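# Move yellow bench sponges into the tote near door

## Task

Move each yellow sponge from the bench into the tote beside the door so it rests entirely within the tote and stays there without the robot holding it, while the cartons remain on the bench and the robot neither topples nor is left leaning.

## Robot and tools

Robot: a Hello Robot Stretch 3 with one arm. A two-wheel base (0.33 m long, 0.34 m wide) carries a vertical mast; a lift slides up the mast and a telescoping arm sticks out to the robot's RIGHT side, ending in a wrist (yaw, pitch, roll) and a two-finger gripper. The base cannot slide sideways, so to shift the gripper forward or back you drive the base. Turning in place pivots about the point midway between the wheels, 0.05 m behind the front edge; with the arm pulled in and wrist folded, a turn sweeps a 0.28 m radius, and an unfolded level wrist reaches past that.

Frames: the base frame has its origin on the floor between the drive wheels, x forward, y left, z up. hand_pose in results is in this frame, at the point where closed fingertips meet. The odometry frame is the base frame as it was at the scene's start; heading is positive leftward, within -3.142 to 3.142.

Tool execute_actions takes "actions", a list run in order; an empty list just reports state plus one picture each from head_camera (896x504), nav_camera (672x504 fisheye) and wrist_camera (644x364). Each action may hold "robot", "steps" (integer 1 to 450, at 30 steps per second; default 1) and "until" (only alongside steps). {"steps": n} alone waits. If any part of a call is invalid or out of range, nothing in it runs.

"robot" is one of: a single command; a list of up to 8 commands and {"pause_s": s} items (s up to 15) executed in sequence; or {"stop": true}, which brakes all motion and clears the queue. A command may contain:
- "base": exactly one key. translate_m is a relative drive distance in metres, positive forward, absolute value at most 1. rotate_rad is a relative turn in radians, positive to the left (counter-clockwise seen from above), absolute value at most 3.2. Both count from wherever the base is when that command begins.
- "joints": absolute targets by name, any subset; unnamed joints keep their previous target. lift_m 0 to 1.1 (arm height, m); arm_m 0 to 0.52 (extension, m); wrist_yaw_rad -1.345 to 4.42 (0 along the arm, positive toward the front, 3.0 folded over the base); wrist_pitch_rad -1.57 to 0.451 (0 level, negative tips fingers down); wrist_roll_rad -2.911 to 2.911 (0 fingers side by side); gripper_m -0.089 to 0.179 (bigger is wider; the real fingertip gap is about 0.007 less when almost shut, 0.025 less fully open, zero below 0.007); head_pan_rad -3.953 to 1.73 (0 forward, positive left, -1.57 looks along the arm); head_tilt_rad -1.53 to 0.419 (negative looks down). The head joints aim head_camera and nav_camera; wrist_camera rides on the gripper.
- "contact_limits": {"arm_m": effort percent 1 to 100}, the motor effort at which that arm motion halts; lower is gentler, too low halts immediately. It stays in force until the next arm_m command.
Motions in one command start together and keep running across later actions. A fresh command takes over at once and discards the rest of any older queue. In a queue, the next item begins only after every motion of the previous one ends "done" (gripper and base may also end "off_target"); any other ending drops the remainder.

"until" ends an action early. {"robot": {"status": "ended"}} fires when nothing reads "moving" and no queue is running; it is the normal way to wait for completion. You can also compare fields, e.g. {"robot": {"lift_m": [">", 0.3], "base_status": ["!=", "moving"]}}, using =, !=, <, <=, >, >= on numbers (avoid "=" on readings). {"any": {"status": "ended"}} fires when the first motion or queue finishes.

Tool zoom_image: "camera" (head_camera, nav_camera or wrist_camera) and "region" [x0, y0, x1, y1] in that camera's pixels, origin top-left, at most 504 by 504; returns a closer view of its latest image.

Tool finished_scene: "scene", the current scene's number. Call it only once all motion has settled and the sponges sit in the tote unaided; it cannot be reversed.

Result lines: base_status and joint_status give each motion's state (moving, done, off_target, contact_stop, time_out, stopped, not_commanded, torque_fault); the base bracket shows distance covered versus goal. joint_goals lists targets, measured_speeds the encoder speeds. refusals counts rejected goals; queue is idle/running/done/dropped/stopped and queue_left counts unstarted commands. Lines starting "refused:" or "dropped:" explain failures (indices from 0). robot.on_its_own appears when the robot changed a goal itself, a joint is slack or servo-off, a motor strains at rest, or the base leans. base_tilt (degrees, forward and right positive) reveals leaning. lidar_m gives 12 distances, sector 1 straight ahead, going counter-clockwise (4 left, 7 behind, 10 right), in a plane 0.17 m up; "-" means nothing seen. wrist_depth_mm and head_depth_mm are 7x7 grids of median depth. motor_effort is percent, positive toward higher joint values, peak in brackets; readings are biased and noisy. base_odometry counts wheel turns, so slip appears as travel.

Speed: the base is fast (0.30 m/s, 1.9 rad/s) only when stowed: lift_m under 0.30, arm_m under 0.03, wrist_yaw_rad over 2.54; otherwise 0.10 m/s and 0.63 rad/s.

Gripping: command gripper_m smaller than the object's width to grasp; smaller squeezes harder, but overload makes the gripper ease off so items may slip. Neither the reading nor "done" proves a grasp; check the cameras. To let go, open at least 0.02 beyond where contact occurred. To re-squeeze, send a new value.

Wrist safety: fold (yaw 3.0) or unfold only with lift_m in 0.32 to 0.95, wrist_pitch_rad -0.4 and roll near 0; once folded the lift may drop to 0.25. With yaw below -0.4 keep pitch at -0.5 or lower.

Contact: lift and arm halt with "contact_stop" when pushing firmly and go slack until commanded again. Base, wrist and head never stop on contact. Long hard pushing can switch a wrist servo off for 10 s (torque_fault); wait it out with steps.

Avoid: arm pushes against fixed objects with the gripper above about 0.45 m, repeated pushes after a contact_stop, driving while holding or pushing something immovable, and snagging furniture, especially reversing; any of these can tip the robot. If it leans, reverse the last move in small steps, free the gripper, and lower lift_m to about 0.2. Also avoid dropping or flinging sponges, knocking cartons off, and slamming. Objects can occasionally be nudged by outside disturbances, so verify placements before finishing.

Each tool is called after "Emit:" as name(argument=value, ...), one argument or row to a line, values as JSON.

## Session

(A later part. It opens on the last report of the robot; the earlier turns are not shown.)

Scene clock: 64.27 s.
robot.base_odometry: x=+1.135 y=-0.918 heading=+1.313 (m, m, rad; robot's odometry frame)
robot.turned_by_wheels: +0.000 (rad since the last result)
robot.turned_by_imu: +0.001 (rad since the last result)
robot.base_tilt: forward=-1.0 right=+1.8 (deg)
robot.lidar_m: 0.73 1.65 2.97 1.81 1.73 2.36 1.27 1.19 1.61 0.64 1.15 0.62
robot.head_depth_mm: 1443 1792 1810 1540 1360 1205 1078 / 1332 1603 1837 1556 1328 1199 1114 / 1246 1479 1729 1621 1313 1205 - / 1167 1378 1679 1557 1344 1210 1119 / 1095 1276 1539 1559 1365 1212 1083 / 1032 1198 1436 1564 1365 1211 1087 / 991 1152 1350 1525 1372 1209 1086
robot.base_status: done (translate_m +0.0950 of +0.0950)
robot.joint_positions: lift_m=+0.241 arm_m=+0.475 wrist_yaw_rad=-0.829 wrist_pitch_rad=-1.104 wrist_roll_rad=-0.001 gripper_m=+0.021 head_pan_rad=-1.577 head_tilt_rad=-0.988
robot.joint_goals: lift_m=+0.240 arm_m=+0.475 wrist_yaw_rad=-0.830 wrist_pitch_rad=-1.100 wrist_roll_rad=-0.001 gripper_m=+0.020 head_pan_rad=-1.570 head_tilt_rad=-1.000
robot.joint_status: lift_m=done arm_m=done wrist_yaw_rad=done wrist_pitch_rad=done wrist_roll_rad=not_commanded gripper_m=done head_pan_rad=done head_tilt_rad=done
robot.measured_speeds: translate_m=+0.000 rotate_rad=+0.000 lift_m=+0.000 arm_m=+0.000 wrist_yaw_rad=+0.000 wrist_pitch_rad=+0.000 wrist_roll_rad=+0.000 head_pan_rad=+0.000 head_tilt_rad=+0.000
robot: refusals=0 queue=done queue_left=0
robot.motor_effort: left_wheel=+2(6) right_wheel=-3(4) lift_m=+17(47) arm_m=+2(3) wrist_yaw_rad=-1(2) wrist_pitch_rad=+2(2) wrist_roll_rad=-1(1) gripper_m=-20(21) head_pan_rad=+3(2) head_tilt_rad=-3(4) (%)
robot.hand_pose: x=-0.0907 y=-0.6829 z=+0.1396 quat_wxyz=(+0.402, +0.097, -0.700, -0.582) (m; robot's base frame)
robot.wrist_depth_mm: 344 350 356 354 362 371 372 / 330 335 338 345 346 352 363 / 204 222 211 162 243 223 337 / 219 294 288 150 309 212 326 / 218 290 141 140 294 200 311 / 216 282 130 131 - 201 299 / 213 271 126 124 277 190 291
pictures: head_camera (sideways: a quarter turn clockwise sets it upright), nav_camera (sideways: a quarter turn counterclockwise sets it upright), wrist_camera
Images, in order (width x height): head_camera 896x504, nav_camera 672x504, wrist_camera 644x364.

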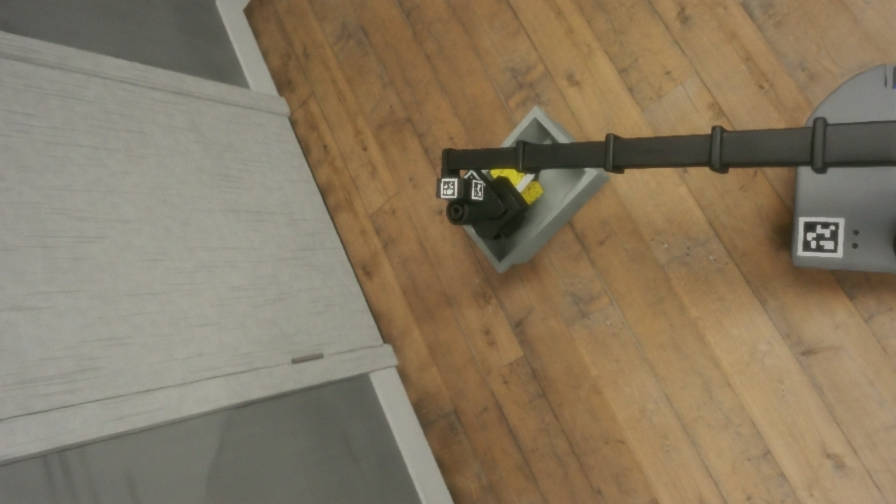

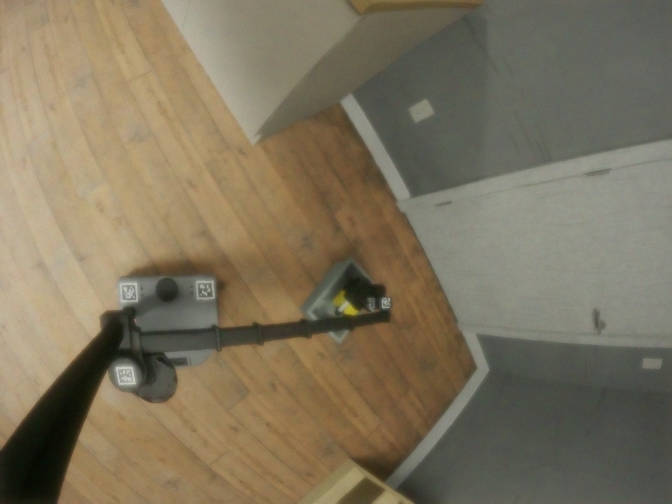

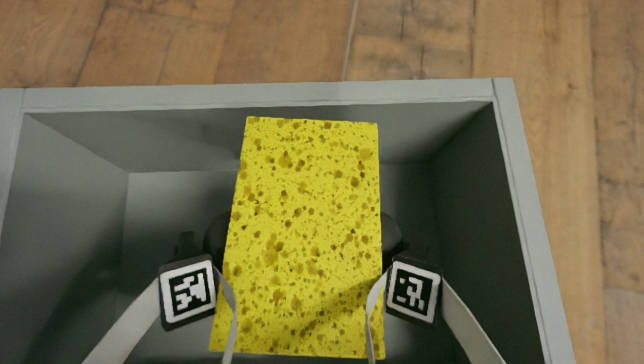

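Emit:
execute_actions(
  actions=[
    {"robot":[{"joints":{"arm_m":0.505,"wrist_pitch_rad":-1.2}},{"joints":{"lift_m":0.148}},{"joints":{"gripper_m":0.11}},{"joints":{"lift_m":0.32}}],"steps":450,"until":{"robot":{"status":"ended"}}},
  ],
)

Scene clock: 70.93 s.
robot.base_odometry: x=+1.135 y=-0.918 heading=+1.313 (m, m, rad; robot's odometry frame)
robot.turned_by_wheels: +0.000 (rad since the last result)
robot.turned_by_imu: +0.002 (rad since the last result)
robot.base_tilt: forward=-1.1 right=+1.8 (deg)
robot.lidar_m: 0.73 1.65 2.97 1.81 1.72 2.37 1.27 1.19 1.61 1.19 1.15 0.62
robot.head_depth_mm: 1439 1779 1814 1558 1354 1203 1086 / 1331 1594 1815 1559 1329 1209 1113 / 1242 1481 1739 1530 1342 1209 - / 1166 1376 1682 1560 1337 1206 1114 / 1097 1280 1526 1574 1357 1209 1079 / 1030 1204 1430 1572 1363 1212 1088 / 992 1144 1347 1516 1365 1211 1090
robot.base_status: done (translate_m +0.0950 of +0.0950)
robot.joint_positions: lift_m=+0.319 arm_m=+0.505 wrist_yaw_rad=-0.829 wrist_pitch_rad=-1.202 wrist_roll_rad=-0.001 gripper_m=+0.110 head_pan_rad=-1.577 head_tilt_rad=-0.988
robot.joint_goals: lift_m=+0.320 arm_m=+0.505 wrist_yaw_rad=-0.830 wrist_pitch_rad=-1.200 wrist_roll_rad=-0.001 gripper_m=+0.110 head_pan_rad=-1.570 head_tilt_rad=-1.000
robot.joint_status: lift_m=done arm_m=done wrist_yaw_rad=done wrist_pitch_rad=done wrist_roll_rad=not_commanded gripper_m=done head_pan_rad=done head_tilt_rad=done
robot.measured_speeds: translate_m=+0.000 rotate_rad=+0.000 lift_m=+0.000 arm_m=+0.000 wrist_yaw_rad=+0.000 wrist_pitch_rad=+0.000 wrist_roll_rad=+0.000 head_pan_rad=+0.000 head_tilt_rad=+0.000
robot: refusals=0 queue=done queue_left=0
robot.motor_effort: left_wheel=+2(2) right_wheel=-3(3) lift_m=+46(49) arm_m=+2(1) wrist_yaw_rad=-1(0) wrist_pitch_rad=+1(2) wrist_roll_rad=+0(1) gripper_m=+0(82) head_pan_rad=+1(3) head_tilt_rad=-3(3) (%)
robot.hand_pose: x=-0.0731 y=-0.6968 z=+0.2105 quat_wxyz=(+0.373, +0.132, -0.694, -0.601) (m; robot's base frame)
robot.wrist_depth_mm: 402 402 409 416 423 423 424 / 386 392 401 402 407 416 417 / 379 268 277 291 280 397 401 / 367 297 367 375 383 388 396 / 358 251 365 326 372 298 385 / 352 - 357 358 360 370 373 / 344 265 324 310 296 264 366
pictures: head_camera (sideways: a quarter turn clockwise sets it upright), nav_camera (sideways: a quarter turn counterclockwise sets it upright), wrist_camera
Images, in order (width x height): head_camera 896x504, nav_camera 672x504, wrist_camera 644x364.

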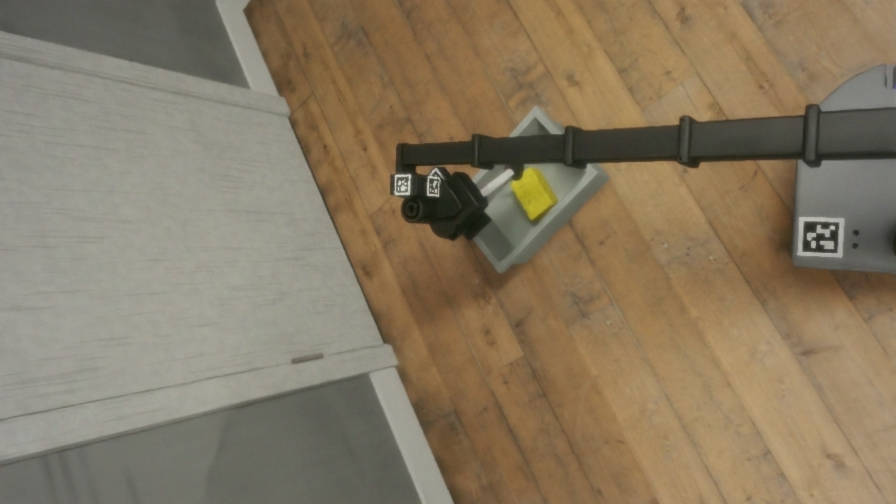

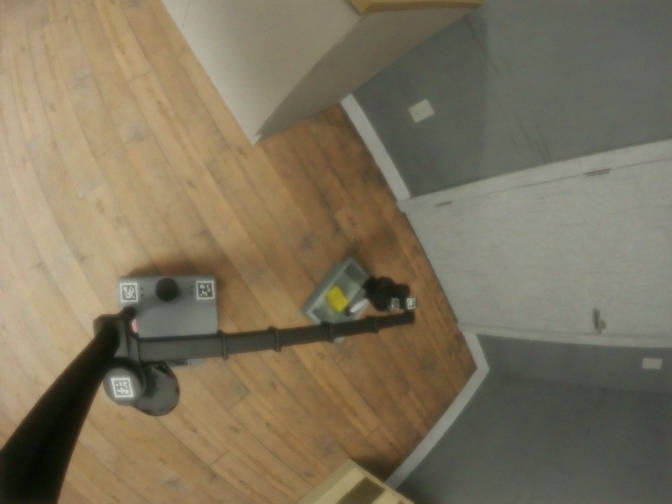

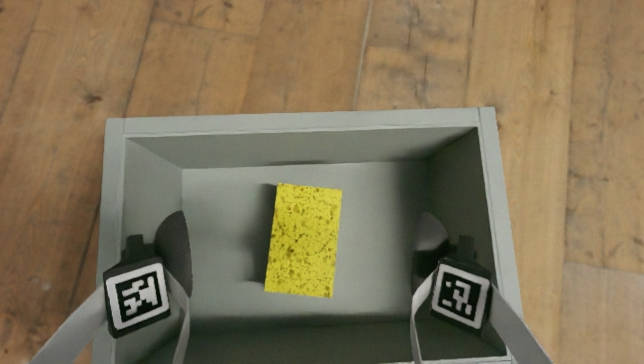

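Emit:
execute_actions(
  actions=[
    {"robot":{"joints":{"wrist_yaw_rad":2.6,"wrist_pitch_rad":-0.4,"arm_m":0,"gripper_m":0.05,"head_tilt_rad":-0.6},"base":{"rotate_rad":0.1}},"steps":75},
    {"robot":[{"joints":{"lift_m":0.29},"base":{"rotate_rad":1.64}},{"base":{"translate_m":1}}],"steps":450,"until":{"robot":{"status":"ended"}}},
    {"robot":{"joints":{"lift_m":1.08,"wrist_yaw_rad":0},"base":{"translate_m":0.34}},"steps":450,"until":{"robot":{"base_status":"done","lift_m":[">",0.85]}}},
    {"robot":[{"joints":{"wrist_pitch_rad":-0.8,"gripper_m":0.179},"base":{"rotate_rad":1.97}},{"joints":{"arm_m":0.2}}],"steps":450,"until":{"robot":{"status":"ended"}}},
  ],
)

Scene clock: 94.83 s.
robot.base_odometry: x=-0.200 y=-0.800 heading=-1.260 (m, m, rad; robot's odometry frame)
robot.turned_by_wheels: +3.710 (rad since the last result)
robot.turned_by_imu: +3.767 (rad since the last result)
robot.base_tilt: forward=-1.2 right=+1.8 (deg)
robot.lidar_m: 1.71 1.86 2.48 1.78 1.83 2.77 2.38 0.66 0.48 0.46 0.48 0.65
robot.head_depth_mm: - - 710 707 594 1224 970 / 1094 - 710 674 597 1156 966 / 1112 - - 592 595 1190 990 / 1135 1237 697 643 593 1188 1011 / 1136 1246 700 670 593 1146 963 / 1148 1243 708 699 619 1218 961 / 1150 1252 714 696 624 1150 1005
robot.base_status: done (rotate_rad +1.9699 of +1.9700)
robot.joint_positions: lift_m=+1.079 arm_m=+0.200 wrist_yaw_rad=+0.000 wrist_pitch_rad=-0.809 wrist_roll_rad=-0.001 gripper_m=+0.179 head_pan_rad=-1.577 head_tilt_rad=-0.605
robot.joint_goals: lift_m=+1.080 arm_m=+0.200 wrist_yaw_rad=+0.000 wrist_pitch_rad=-0.800 wrist_roll_rad=-0.001 gripper_m=+0.179 head_pan_rad=-1.570 head_tilt_rad=-0.600
robot.joint_status: lift_m=done arm_m=done wrist_yaw_rad=done wrist_pitch_rad=done wrist_roll_rad=not_commanded gripper_m=done head_pan_rad=done head_tilt_rad=done
robot.measured_speeds: translate_m=+0.000 rotate_rad=+0.000 lift_m=+0.000 arm_m=+0.000 wrist_yaw_rad=+0.000 wrist_pitch_rad=+0.000 wrist_roll_rad=+0.000 head_pan_rad=+0.000 head_tilt_rad=+0.000
robot: refusals=0 queue=done queue_left=0
robot.motor_effort: left_wheel=-2(10) right_wheel=+2(9) lift_m=+45(48) arm_m=+2(5) wrist_yaw_rad=+0(1) wrist_pitch_rad=+3(8) wrist_roll_rad=-1(1) gripper_m=-1(88) head_pan_rad=+2(3) head_tilt_rad=+2(18) (%)
robot.hand_pose: x=-0.0216 y=-0.5042 z=+1.0162 quat_wxyz=(+0.650, +0.278, -0.649, -0.278) (m; robot's base frame)
robot.wrist_depth_mm: 294 298 297 304 302 303 306 / 344 342 346 349 350 358 361 / 321 326 331 331 337 342 344 / 291 295 292 250 306 309 311 / 271 271 229 230 278 283 285 / - 248 247 252 257 259 263 / 226 230 231 235 238 238 241
pictures: head_camera (sideways: a quarter turn clockwise sets it upright), nav_camera (sideways: a quarter turn counterclockwise sets it upright), wrist_camera
Images, in order (width x height): head_camera 896x504, nav_camera 672x504, wrist_camera 644x364.

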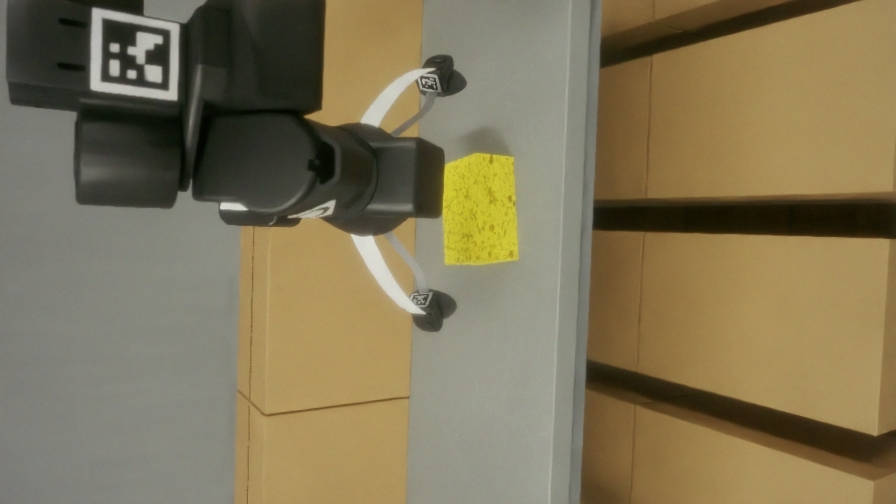

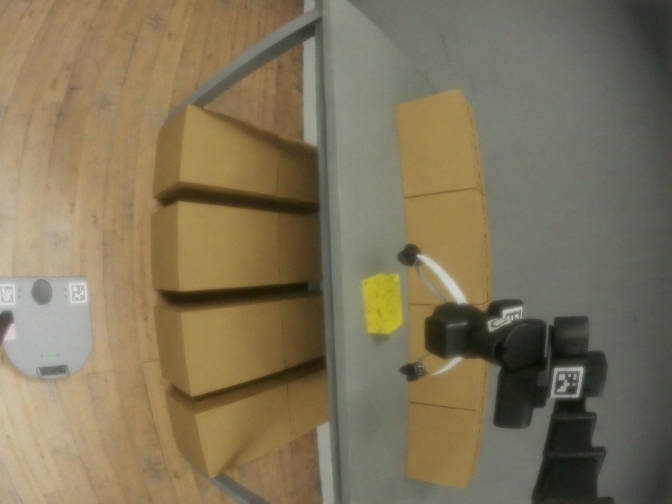

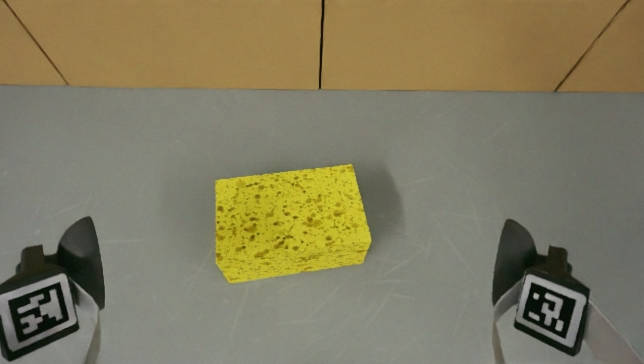

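Emit:
execute_actions(
  actions=[
    {"robot":[{"joints":{"arm_m":0.255,"wrist_yaw_rad":0.14,"lift_m":1.04},"base":{"translate_m":-0.018}},{"joints":{"lift_m":0.987}},{"joints":{"gripper_m":0.06}},{"joints":{"lift_m":1.03}}],"steps":450,"until":{"robot":{"status":"ended"}}},
  ],
)

Scene clock: 97.77 s.
robot.base_odometry: x=-0.206 y=-0.782 heading=-1.260 (m, m, rad; robot's odometry frame)
robot.turned_by_wheels: +0.000 (rad since the last result)
robot.turned_by_imu: +0.001 (rad since the last result)
robot.base_tilt: forward=-1.2 right=+1.7 (deg)
robot.lidar_m: 1.72 1.88 2.48 1.78 1.83 2.74 2.36 0.66 0.48 0.46 0.48 0.66
robot.head_depth_mm: 1117 1228 - 675 596 1196 988 / 1121 1217 - 662 595 1162 961 / 1130 1229 - - 594 1173 987 / 1131 1239 690 678 593 1227 1017 / 1138 1238 704 736 593 1153 963 / 1151 1250 707 699 620 1213 962 / 1157 1252 713 699 626 1143 1014
robot.base_status: done (translate_m -0.0180 of -0.0180)
robot.joint_positions: lift_m=+0.988 arm_m=+0.255 wrist_yaw_rad=+0.139 wrist_pitch_rad=-0.801 wrist_roll_rad=-0.001 gripper_m=+0.179 head_pan_rad=-1.577 head_tilt_rad=-0.605
robot.joint_goals: lift_m=+0.988 arm_m=+0.255 wrist_yaw_rad=+0.140 wrist_pitch_rad=-0.800 wrist_roll_rad=-0.001 gripper_m=+0.179 head_pan_rad=-1.570 head_tilt_rad=-0.600
robot.joint_status: lift_m=contact_stop arm_m=done wrist_yaw_rad=done wrist_pitch_rad=done wrist_roll_rad=not_commanded gripper_m=done head_pan_rad=done head_tilt_rad=done
robot.measured_speeds: translate_m=+0.000 rotate_rad=+0.000 lift_m=+0.000 arm_m=+0.000 wrist_yaw_rad=+0.000 wrist_pitch_rad=+0.000 wrist_roll_rad=+0.000 head_pan_rad=+0.000 head_tilt_rad=+0.000
robot: refusals=0 queue=dropped queue_left=0
robot.on_its_own: lift_m is slack since a contact_stop, until your next command for it
robot.motor_effort: left_wheel=-3(8) right_wheel=+4(3) lift_m=+31(44) arm_m=+2(2) wrist_yaw_rad=+1(2) wrist_pitch_rad=+1(3) wrist_roll_rad=+0(0) gripper_m=+0(0) head_pan_rad=+3(2) head_tilt_rad=+2(2) (%)
robot.hand_pose: x=+0.0007 y=-0.5593 z=+0.9259 quat_wxyz=(+0.669, +0.320, -0.630, -0.230) (m; robot's base frame)
robot.wrist_depth_mm: 257 257 246 238 232 225 219 / 234 237 241 244 248 246 244 / 210 213 215 217 221 224 227 / 191 188 141 143 192 202 204 / 177 172 130 131 136 184 185 / - 121 119 120 124 167 171 / 147 148 147 148 152 155 156
pictures: head_camera (sideways: a quarter turn clockwise sets it upright), nav_camera (sideways: a quarter turn counterclockwise sets it upright), wrist_camera
dropped: robot: command 1 of its queue: lift_m: contact_stop
Images, in order (width x height): head_camera 896x504, nav_camera 672x504, wrist_camera 644x364.

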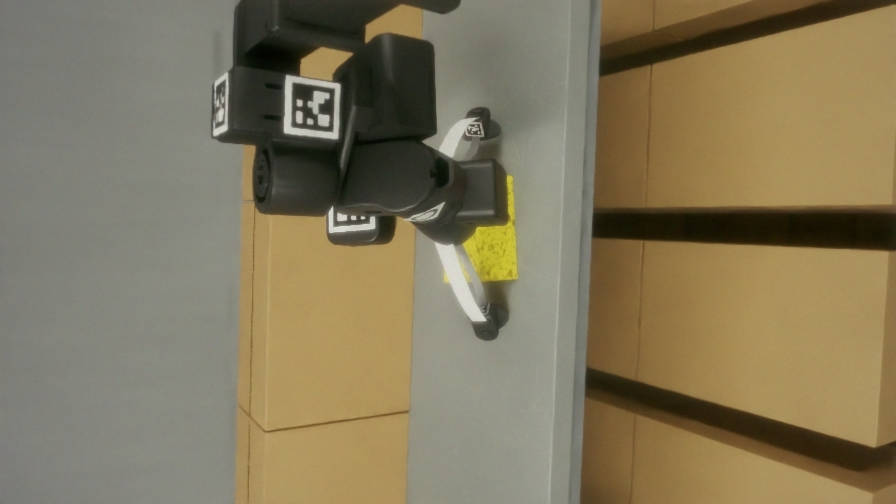

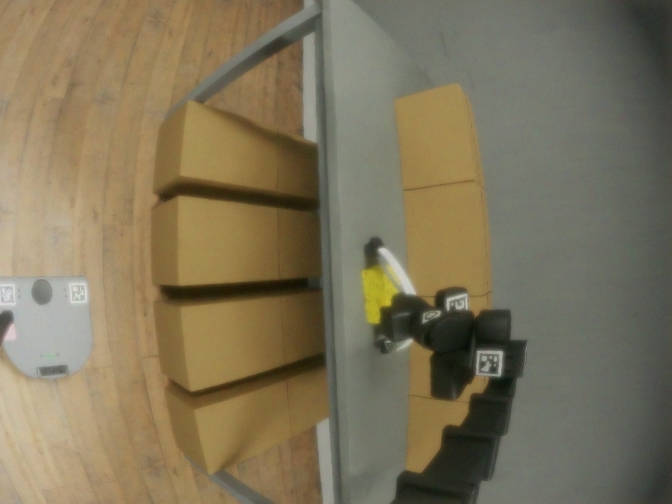

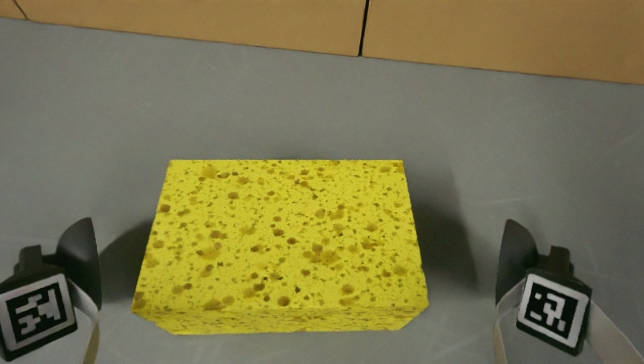

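Emit:
execute_actions(
  actions=[
    {"robot":[{"joints":{"lift_m":0.995},"base":{"translate_m":0.008}},{"joints":{"gripper_m":0.06}},{"joints":{"lift_m":1.03}},{"joints":{"arm_m":0,"wrist_yaw_rad":1.6,"wrist_pitch_rad":-0.4,"head_tilt_rad":-1},"base":{"rotate_rad":1.13}}],"steps":450,"until":{"robot":{"status":"ended"}}},
  ],
)

Scene clock: 105.60 s.
robot.base_odometry: x=-0.203 y=-0.790 heading=-0.130 (m, m, rad; robot's odometry frame)
robot.turned_by_wheels: +1.130 (rad since the last result)
robot.turned_by_imu: +1.149 (rad since the last result)
robot.base_tilt: forward=-1.1 right=+1.7 (deg)
robot.lidar_m: 2.44 1.78 1.88 2.43 2.64 0.63 0.47 0.46 0.49 0.72 1.71 1.87
robot.head_depth_mm: - - - - 1115 1108 1077 / - - - - 1280 1203 1113 / 2070 - - - 1334 1203 - / 2024 2197 1819 - 1314 1205 1118 / 1963 2147 1838 - 1315 1212 1082 / 1893 2113 1899 - 1323 1207 1083 / 1820 2083 - - - 1210 1083
robot.base_status: done (rotate_rad +1.1299 of +1.1300)
robot.joint_positions: lift_m=+1.029 arm_m=+0.002 wrist_yaw_rad=+1.600 wrist_pitch_rad=-0.419 wrist_roll_rad=-0.001 gripper_m=+0.067 head_pan_rad=-1.576 head_tilt_rad=-0.988
robot.joint_goals: lift_m=+1.030 arm_m=+0.000 wrist_yaw_rad=+1.600 wrist_pitch_rad=-0.400 wrist_roll_rad=-0.001 gripper_m=+0.066 head_pan_rad=-1.570 head_tilt_rad=-1.000
robot.joint_status: lift_m=done arm_m=done wrist_yaw_rad=done wrist_pitch_rad=done wrist_roll_rad=not_commanded gripper_m=done head_pan_rad=done head_tilt_rad=done
robot.measured_speeds: translate_m=+0.000 rotate_rad=+0.000 lift_m=+0.000 arm_m=+0.000 wrist_yaw_rad=+0.000 wrist_pitch_rad=+0.000 wrist_roll_rad=+0.000 head_pan_rad=+0.000 head_tilt_rad=+0.000
robot: refusals=0 queue=done queue_left=0
robot.on_its_own: gripper_m is held at +0.066, not at your +0.060, by its stall guard, which is not easing now
robot.motor_effort: left_wheel=-3(8) right_wheel=+1(10) lift_m=+46(46) arm_m=-3(3) wrist_yaw_rad=+0(2) wrist_pitch_rad=+6(6) wrist_roll_rad=+0(0) gripper_m=-20(96) head_pan_rad=+1(2) head_tilt_rad=-4(20) (%)
robot.hand_pose: x=+0.2028 y=-0.1403 z=+1.0418 quat_wxyz=(+0.588, +0.598, -0.376, +0.394) (m; robot's base frame)
robot.wrist_depth_mm: - - - - - - - / - - - - - - - / - - - - - - - / - - 150 152 - - - / - - 138 140 141 - - / - - 128 129 130 - - / - - 153 - - - -
pictures: head_camera (sideways: a quarter turn clockwise sets it upright), nav_camera (sideways: a quarter turn counterclockwise sets it upright), wrist_camera
Images, in order (width x height): head_camera 896x504, nav_camera 672x504, wrist_camera 644x364.

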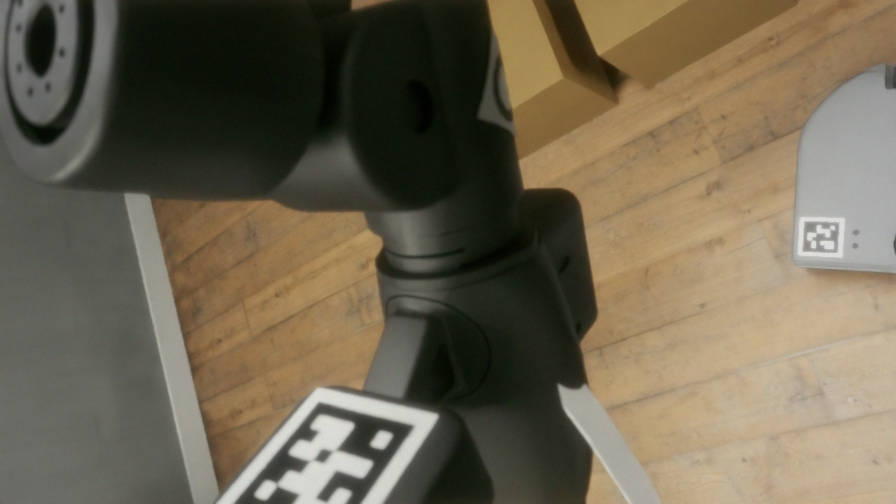

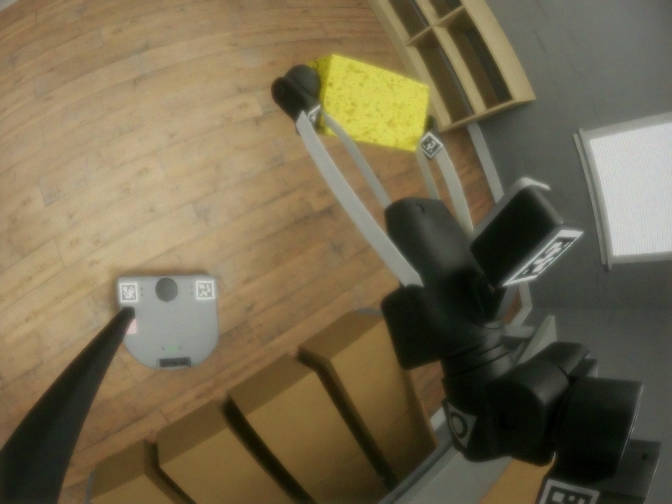

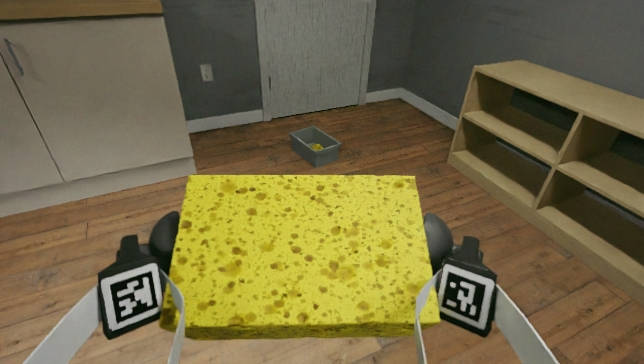

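Emit:
execute_actions(
  actions=[],
)

Scene clock: 107.50 s.
robot.base_odometry: x=-0.203 y=-0.790 heading=-0.130 (m, m, rad; robot's odometry frame)
robot.turned_by_wheels: +0.000 (rad since the last result)
robot.turned_by_imu: +0.001 (rad since the last result)
robot.base_tilt: forward=-1.1 right=+1.7 (deg)
robot.lidar_m: 2.43 1.77 1.88 2.42 2.63 0.63 0.47 0.46 0.49 0.72 1.71 1.87
robot.head_depth_mm: - - - - 1114 1106 1083 / - - - - 1288 1207 1112 / 2074 - - - 1333 1207 - / 2056 2191 1824 - 1309 1204 1116 / 1967 2153 1852 - 1314 1218 1080 / 1887 2121 1898 - 1319 1214 1085 / 1809 2068 - - - 1212 1084
robot.base_status: done (rotate_rad +1.1299 of +1.1300)
robot.joint_positions: lift_m=+1.029 arm_m=+0.002 wrist_yaw_rad=+1.600 wrist_pitch_rad=-0.419 wrist_roll_rad=-0.001 gripper_m=+0.067 head_pan_rad=-1.576 head_tilt_rad=-0.988
robot.joint_goals: lift_m=+1.030 arm_m=+0.000 wrist_yaw_rad=+1.600 wrist_pitch_rad=-0.400 wrist_roll_rad=-0.001 gripper_m=+0.066 head_pan_rad=-1.570 head_tilt_rad=-1.000
robot.joint_status: lift_m=done arm_m=done wrist_yaw_rad=done wrist_pitch_rad=done wrist_roll_rad=not_commanded gripper_m=done head_pan_rad=done head_tilt_rad=done
robot.measured_speeds: translate_m=+0.000 rotate_rad=+0.000 lift_m=+0.000 arm_m=+0.000 wrist_yaw_rad=+0.000 wrist_pitch_rad=+0.000 wrist_roll_rad=+0.000 head_pan_rad=+0.000 head_tilt_rad=+0.000
robot: refusals=0 queue=done queue_left=0
robot.on_its_own: gripper_m is held at +0.066, not at your +0.060, by its stall guard, which is not easing now
robot.motor_effort: left_wheel=-2(2) right_wheel=+2(2) lift_m=+47(47) arm_m=-3(3) wrist_yaw_rad=+0(0) wrist_pitch_rad=+7(6) wrist_roll_rad=+0(0) gripper_m=-19(19) head_pan_rad=+2(3) head_tilt_rad=-3(3) (%)
robot.hand_pose: x=+0.2028 y=-0.1403 z=+1.0418 quat_wxyz=(+0.588, +0.598, -0.376, +0.394) (m; robot's base frame)
robot.wrist_depth_mm: - - - - - - - / - - - - - - - / - - - - - - - / - - 150 151 - - - / - - 138 139 140 - - / - - 128 129 130 - - / - - 153 - - - -
pictures: head_camera (sideways: a quarter turn clockwise sets it upright), nav_camera (sideways: a quarter turn counterclockwise sets it upright), wrist_camera
Images, in order (width x height): head_camera 896x504, nav_camera 672x504, wrist_camera 644x364.

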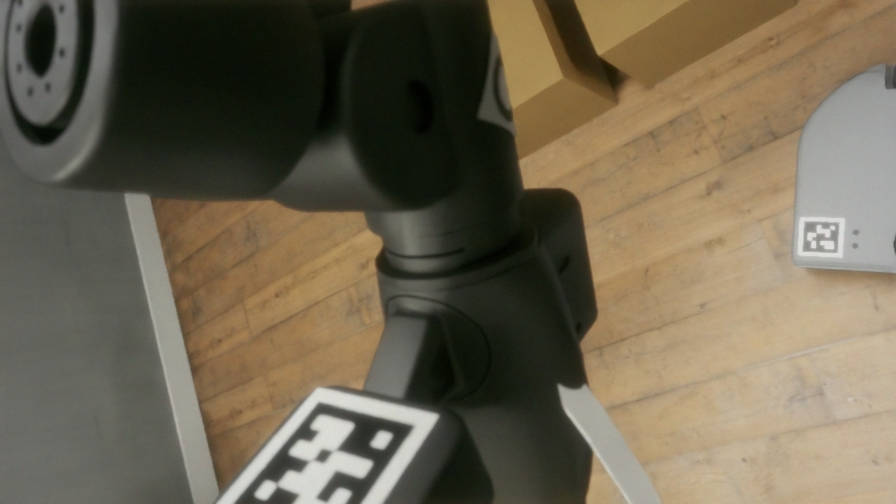

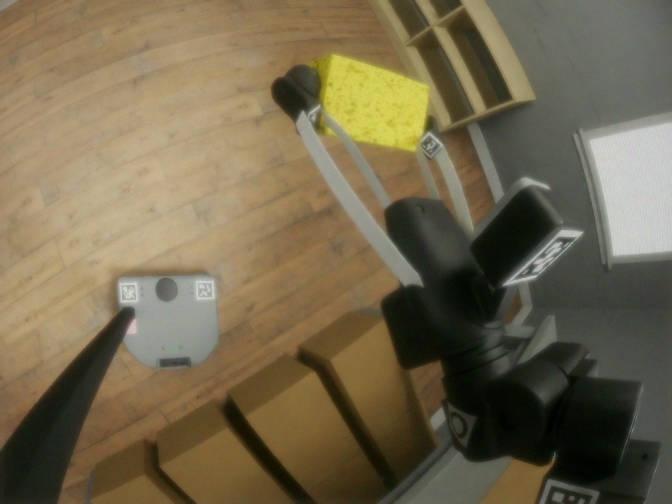

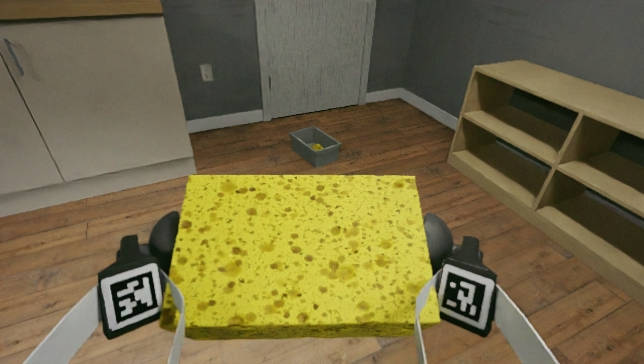

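Emit:
execute_actions(
  actions=[
    {"robot":{"base":{"translate_m":0.55},"joints":{"lift_m":0.29}},"steps":40},
    {"robot":{"joints":{"wrist_yaw_rad":2.6}},"steps":450,"until":{"robot":{"status":"ended"}}},
    {"robot":[{"base":{"translate_m":0.79}},{"base":{"rotate_rad":1.37}},{"joints":{"lift_m":0.36}}],"steps":450,"until":{"robot":{"lift_m":[">",0.325]}}},
    {"robot":{"joints":{"arm_m":0.49,"wrist_yaw_rad":0}},"steps":300,"until":{"robot":{"wrist_yaw_rad":["<",0.3]}}},
    {"robot":{"joints":{"wrist_yaw_rad":-0.83,"wrist_pitch_rad":-1.1}},"steps":300,"until":{"robot":{"status":"ended"}}},
  ],
)

Scene clock: 127.20 s.
robot.base_odometry: x=+1.125 y=-0.964 heading=+1.240 (m, m, rad; robot's odometry frame)
robot.turned_by_wheels: +1.370 (rad since the last result)
robot.turned_by_imu: +1.391 (rad since the last result)
robot.base_tilt: forward=-1.1 right=+1.8 (deg)
robot.lidar_m: 0.72 1.47 3.00 1.81 1.68 2.50 1.24 1.17 1.57 1.24 1.17 0.65
robot.head_depth_mm: 1580 1876 1817 1562 1360 1203 1080 / 1429 1745 1813 1556 1359 1200 1112 / 1318 1583 1772 - 1330 1208 - / 1223 1441 1715 1556 1340 1209 1121 / 1146 1340 1613 1555 1368 1207 1084 / 1075 1240 1471 1573 1372 1214 1091 / 1005 1160 1380 1551 1369 1219 1085
robot.base_status: done (rotate_rad +1.3699 of +1.3700)
robot.joint_positions: lift_m=+0.359 arm_m=+0.490 wrist_yaw_rad=-0.829 wrist_pitch_rad=-1.104 wrist_roll_rad=-0.001 gripper_m=+0.067 head_pan_rad=-1.576 head_tilt_rad=-0.988
robot.joint_goals: lift_m=+0.360 arm_m=+0.490 wrist_yaw_rad=-0.830 wrist_pitch_rad=-1.100 wrist_roll_rad=-0.001 gripper_m=+0.066 head_pan_rad=-1.570 head_tilt_rad=-1.000
robot.joint_status: lift_m=done arm_m=done wrist_yaw_rad=done wrist_pitch_rad=done wrist_roll_rad=not_commanded gripper_m=done head_pan_rad=done head_tilt_rad=done
robot.measured_speeds: translate_m=+0.000 rotate_rad=+0.000 lift_m=+0.000 arm_m=+0.000 wrist_yaw_rad=+0.000 wrist_pitch_rad=+0.000 wrist_roll_rad=+0.000 head_pan_rad=+0.000 head_tilt_rad=+0.000
robot: refusals=0 queue=done queue_left=0
robot.on_its_own: gripper_m is held at +0.066, not at your +0.060, by its stall guard, which is not easing now
robot.motor_effort: left_wheel=-2(11) right_wheel=+2(8) lift_m=+46(47) arm_m=+2(6) wrist_yaw_rad=+0(3) wrist_pitch_rad=+1(6) wrist_roll_rad=+0(0) gripper_m=-20(20) head_pan_rad=+1(2) head_tilt_rad=-3(3) (%)
robot.hand_pose: x=-0.0908 y=-0.6979 z=+0.2585 quat_wxyz=(+0.402, +0.097, -0.700, -0.582) (m; robot's base frame)
robot.wrist_depth_mm: 486 489 495 498 511 514 526 / 463 466 471 477 484 490 495 / 442 440 452 463 460 468 472 / 424 432 150 151 441 447 457 / 407 410 138 140 141 437 434 / 294 - 128 129 131 418 419 / 378 366 154 385 334 392 399
pictures: head_camera (sideways: a quarter turn clockwise sets it upright), nav_camera (sideways: a quarter turn counterclockwise sets it upright), wrist_camera
Images, in order (width x height): head_camera 896x504, nav_camera 672x504, wrist_camera 644x364.

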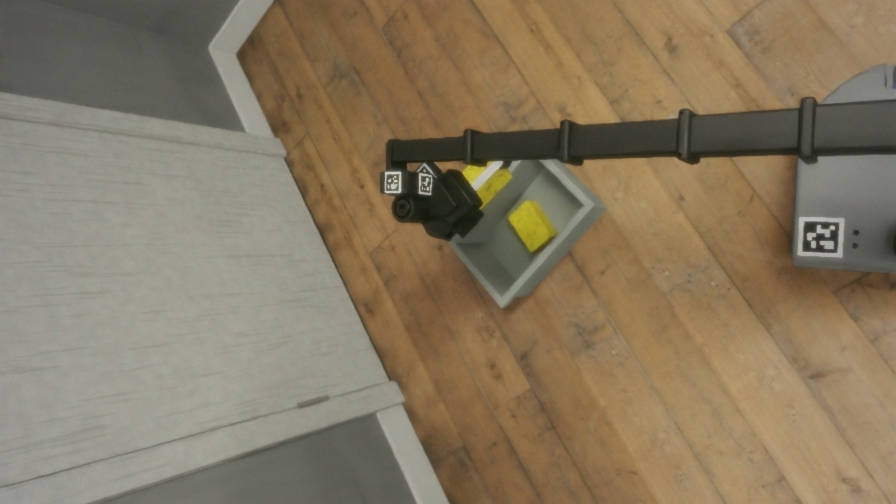

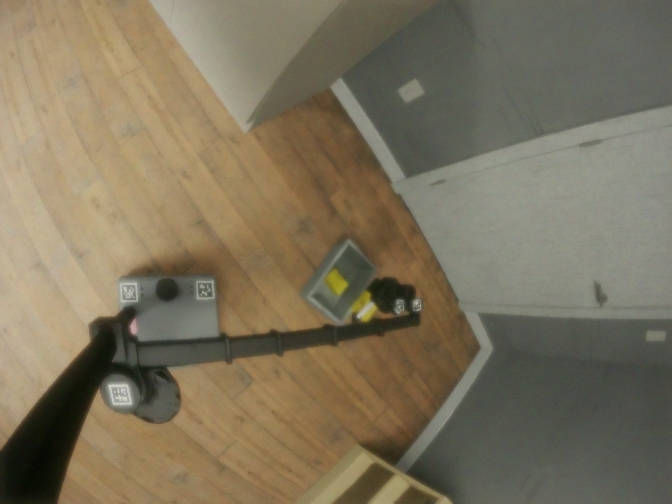

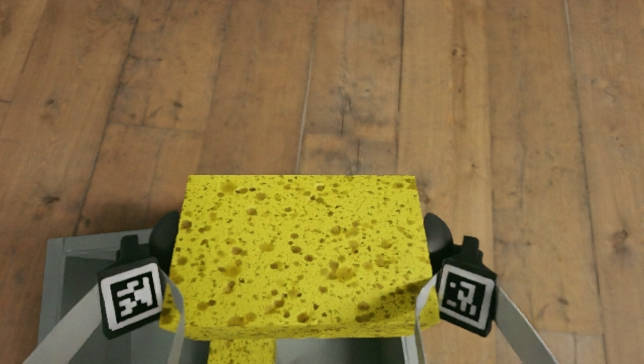

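Emit:
execute_actions(
  actions=[
    {"robot":{"base":{"translate_m":0.082},"joints":{"lift_m":0.27,"arm_m":0.5}},"steps":200,"until":{"robot":{"status":"ended"}}},
  ],
)

Scene clock: 129.73 s.
robot.base_odometry: x=+1.152 y=-0.886 heading=+1.240 (m, m, rad; robot's odometry frame)
robot.turned_by_wheels: +0.000 (rad since the last result)
robot.turned_by_imu: +0.000 (rad since the last result)
robot.base_tilt: forward=-1.1 right=+1.7 (deg)
robot.lidar_m: 0.65 1.34 2.94 1.87 1.73 2.61 1.32 1.23 1.63 0.65 1.12 0.57
robot.head_depth_mm: 1514 1871 1826 1552 1357 1203 1077 / 1353 1658 1830 1555 1345 1206 1111 / 1255 1508 1763 1625 1314 1212 - / 1167 1378 1691 1561 1356 1205 1115 / 1095 1282 1525 1564 1361 1204 1083 / 1022 1185 1413 1570 1367 1208 1089 / 969 1125 1317 1511 1363 1210 1088
robot.base_status: done (translate_m +0.0820 of +0.0820)
robot.joint_positions: lift_m=+0.271 arm_m=+0.500 wrist_yaw_rad=-0.829 wrist_pitch_rad=-1.104 wrist_roll_rad=-0.001 gripper_m=+0.067 head_pan_rad=-1.576 head_tilt_rad=-0.988
robot.joint_goals: lift_m=+0.270 arm_m=+0.500 wrist_yaw_rad=-0.830 wrist_pitch_rad=-1.100 wrist_roll_rad=-0.001 gripper_m=+0.066 head_pan_rad=-1.570 head_tilt_rad=-1.000
robot.joint_status: lift_m=done arm_m=done wrist_yaw_rad=done wrist_pitch_rad=done wrist_roll_rad=not_commanded gripper_m=done head_pan_rad=done head_tilt_rad=done
robot.measured_speeds: translate_m=+0.000 rotate_rad=+0.000 lift_m=+0.000 arm_m=+0.000 wrist_yaw_rad=+0.000 wrist_pitch_rad=+0.000 wrist_roll_rad=+0.000 head_pan_rad=+0.000 head_tilt_rad=+0.000
robot: refusals=0 queue=done queue_left=0
robot.on_its_own: gripper_m is held at +0.066, not at your +0.060, by its stall guard, which is not easing now
robot.motor_effort: left_wheel=-2(4) right_wheel=+1(7) lift_m=+17(45) arm_m=+2(5) wrist_yaw_rad=+0(0) wrist_pitch_rad=+2(2) wrist_roll_rad=+0(0) gripper_m=-20(20) head_pan_rad=+2(2) head_tilt_rad=-4(4) (%)
robot.hand_pose: x=-0.0907 y=-0.7079 z=+0.1696 quat_wxyz=(+0.402, +0.097, -0.700, -0.582) (m; robot's base frame)
robot.wrist_depth_mm: 383 384 387 394 399 404 413 / 366 366 373 378 378 383 392 / 347 350 229 235 243 245 376 / 331 252 149 151 308 250 357 / 317 237 138 139 141 239 343 / 304 - 128 129 130 221 330 / 302 238 153 262 304 269 316
pictures: head_camera (sideways: a quarter turn clockwise sets it upright), nav_camera (sideways: a quarter turn counterclockwise sets it upright), wrist_camera
Images, in order (width x height): head_camera 896x504, nav_camera 672x504, wrist_camera 644x364.

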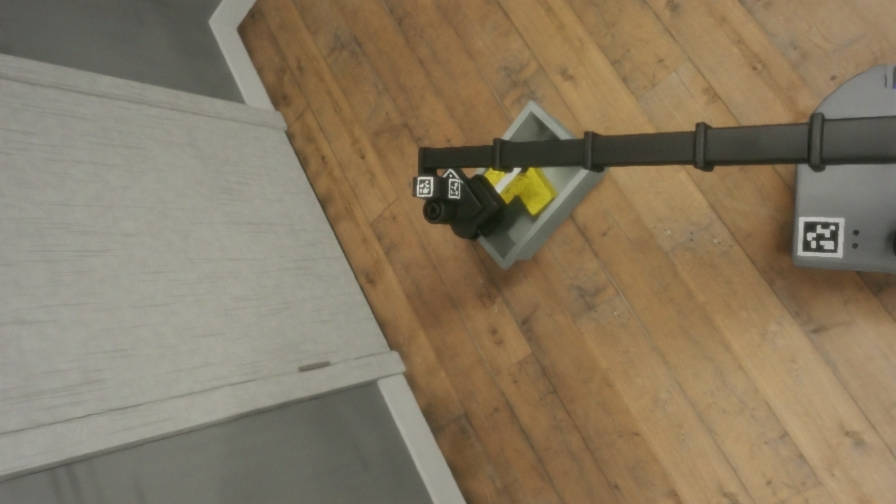

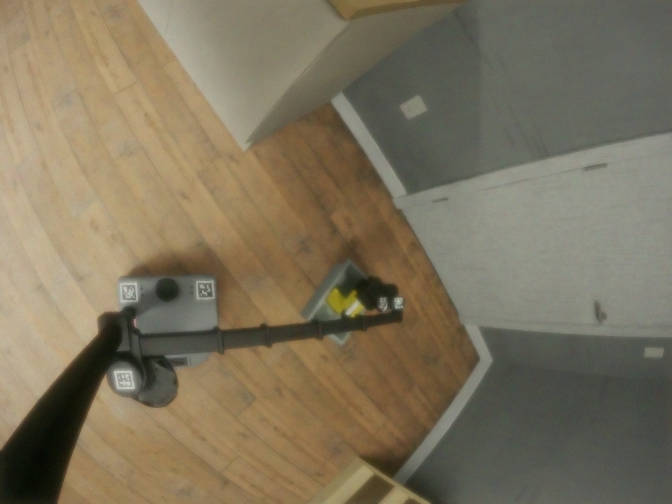

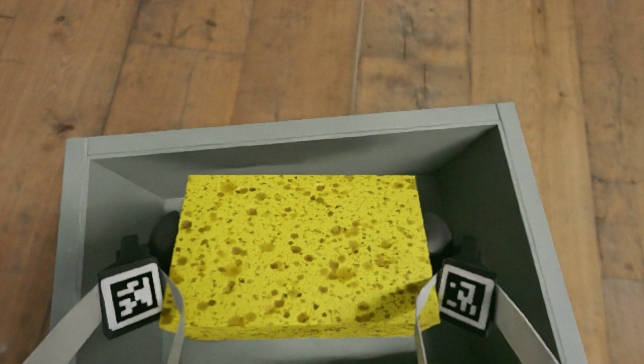

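Emit:
execute_actions(
  actions=[
    {"robot":[{"joints":{"lift_m":0.172}},{"joints":{"gripper_m":0.145}},{"joints":{"lift_m":0.3,"wrist_pitch_rad":-1.2}}],"steps":300,"until":{"robot":{"status":"ended"}}},
  ],
)

Scene clock: 135.77 s.
robot.base_odometry: x=+1.152 y=-0.886 heading=+1.240 (m, m, rad; robot's odometry frame)
robot.turned_by_wheels: +0.000 (rad since the last result)
robot.turned_by_imu: +0.002 (rad since the last result)
robot.base_tilt: forward=-1.1 right=+1.7 (deg)
robot.lidar_m: 0.65 1.34 2.93 1.86 1.73 2.61 1.32 1.23 1.63 1.19 1.12 0.57
robot.head_depth_mm: 1510 1879 1823 1548 1355 1199 1075 / 1352 1654 1806 1552 1343 1208 1111 / 1252 1517 1748 1657 1310 1210 - / 1169 1384 1689 1560 1360 1205 1120 / 1098 1273 1528 1560 1358 1210 1089 / 1029 1182 1409 1567 1364 1213 1083 / 974 1127 1318 1504 1374 1207 1088
robot.base_status: done (translate_m +0.0820 of +0.0820)
robot.joint_positions: lift_m=+0.299 arm_m=+0.500 wrist_yaw_rad=-0.829 wrist_pitch_rad=-1.201 wrist_roll_rad=-0.001 gripper_m=+0.145 head_pan_rad=-1.576 head_tilt_rad=-0.988
robot.joint_goals: lift_m=+0.300 arm_m=+0.500 wrist_yaw_rad=-0.830 wrist_pitch_rad=-1.200 wrist_roll_rad=-0.001 gripper_m=+0.145 head_pan_rad=-1.570 head_tilt_rad=-1.000
robot.joint_status: lift_m=done arm_m=done wrist_yaw_rad=done wrist_pitch_rad=done wrist_roll_rad=not_commanded gripper_m=done head_pan_rad=done head_tilt_rad=done
robot.measured_speeds: translate_m=+0.000 rotate_rad=+0.000 lift_m=+0.000 arm_m=+0.000 wrist_yaw_rad=+0.000 wrist_pitch_rad=+0.000 wrist_roll_rad=+0.000 head_pan_rad=+0.000 head_tilt_rad=+0.000
robot: refusals=0 queue=done queue_left=0
robot.motor_effort: left_wheel=-1(2) right_wheel=+0(1) lift_m=+45(48) arm_m=+1(2) wrist_yaw_rad=+0(1) wrist_pitch_rad=+1(0) wrist_roll_rad=+0(0) gripper_m=+0(86) head_pan_rad=+3(3) head_tilt_rad=-4(4) (%)
robot.hand_pose: x=-0.0732 y=-0.6919 z=+0.1905 quat_wxyz=(+0.373, +0.131, -0.694, -0.601) (m; robot's base frame)
robot.wrist_depth_mm: 376 382 387 390 392 401 406 / 366 373 371 380 381 393 392 / 357 244 276 301 319 288 381 / 349 275 358 267 357 274 374 / 343 292 339 259 354 251 368 / 332 302 334 336 346 - 352 / 324 259 298 269 246 224 346
pictures: head_camera (sideways: a quarter turn clockwise sets it upright), nav_camera (sideways: a quarter turn counterclockwise sets it upright), wrist_camera
Images, in order (width x height): head_camera 896x504, nav_camera 672x504, wrist_camera 644x364.

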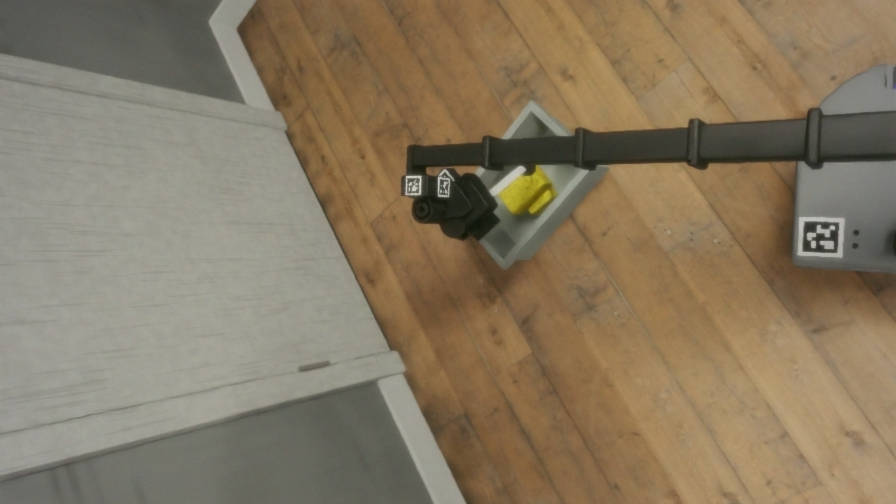

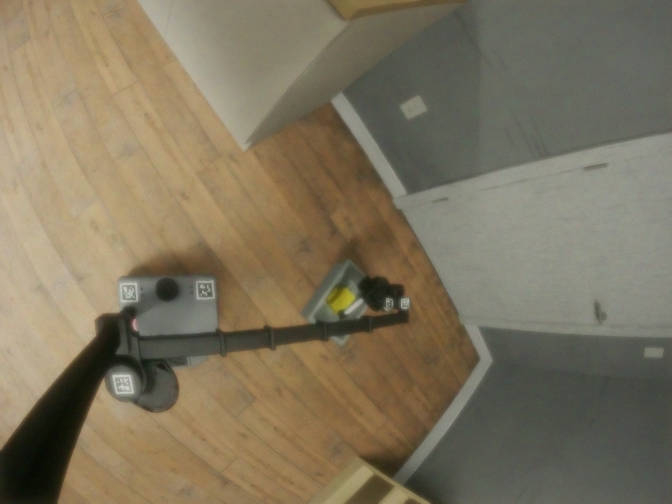

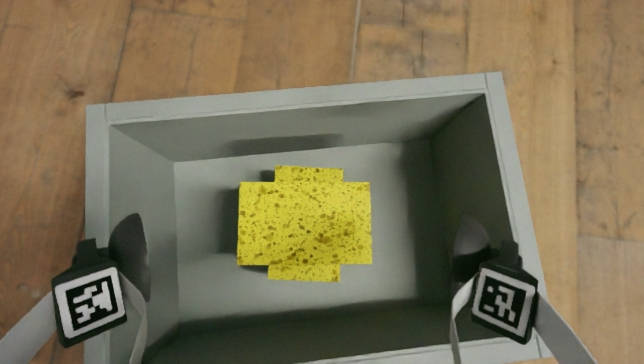

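Emit:
finished_scene(
  scene=2,
)

The scene is finished: the task was done.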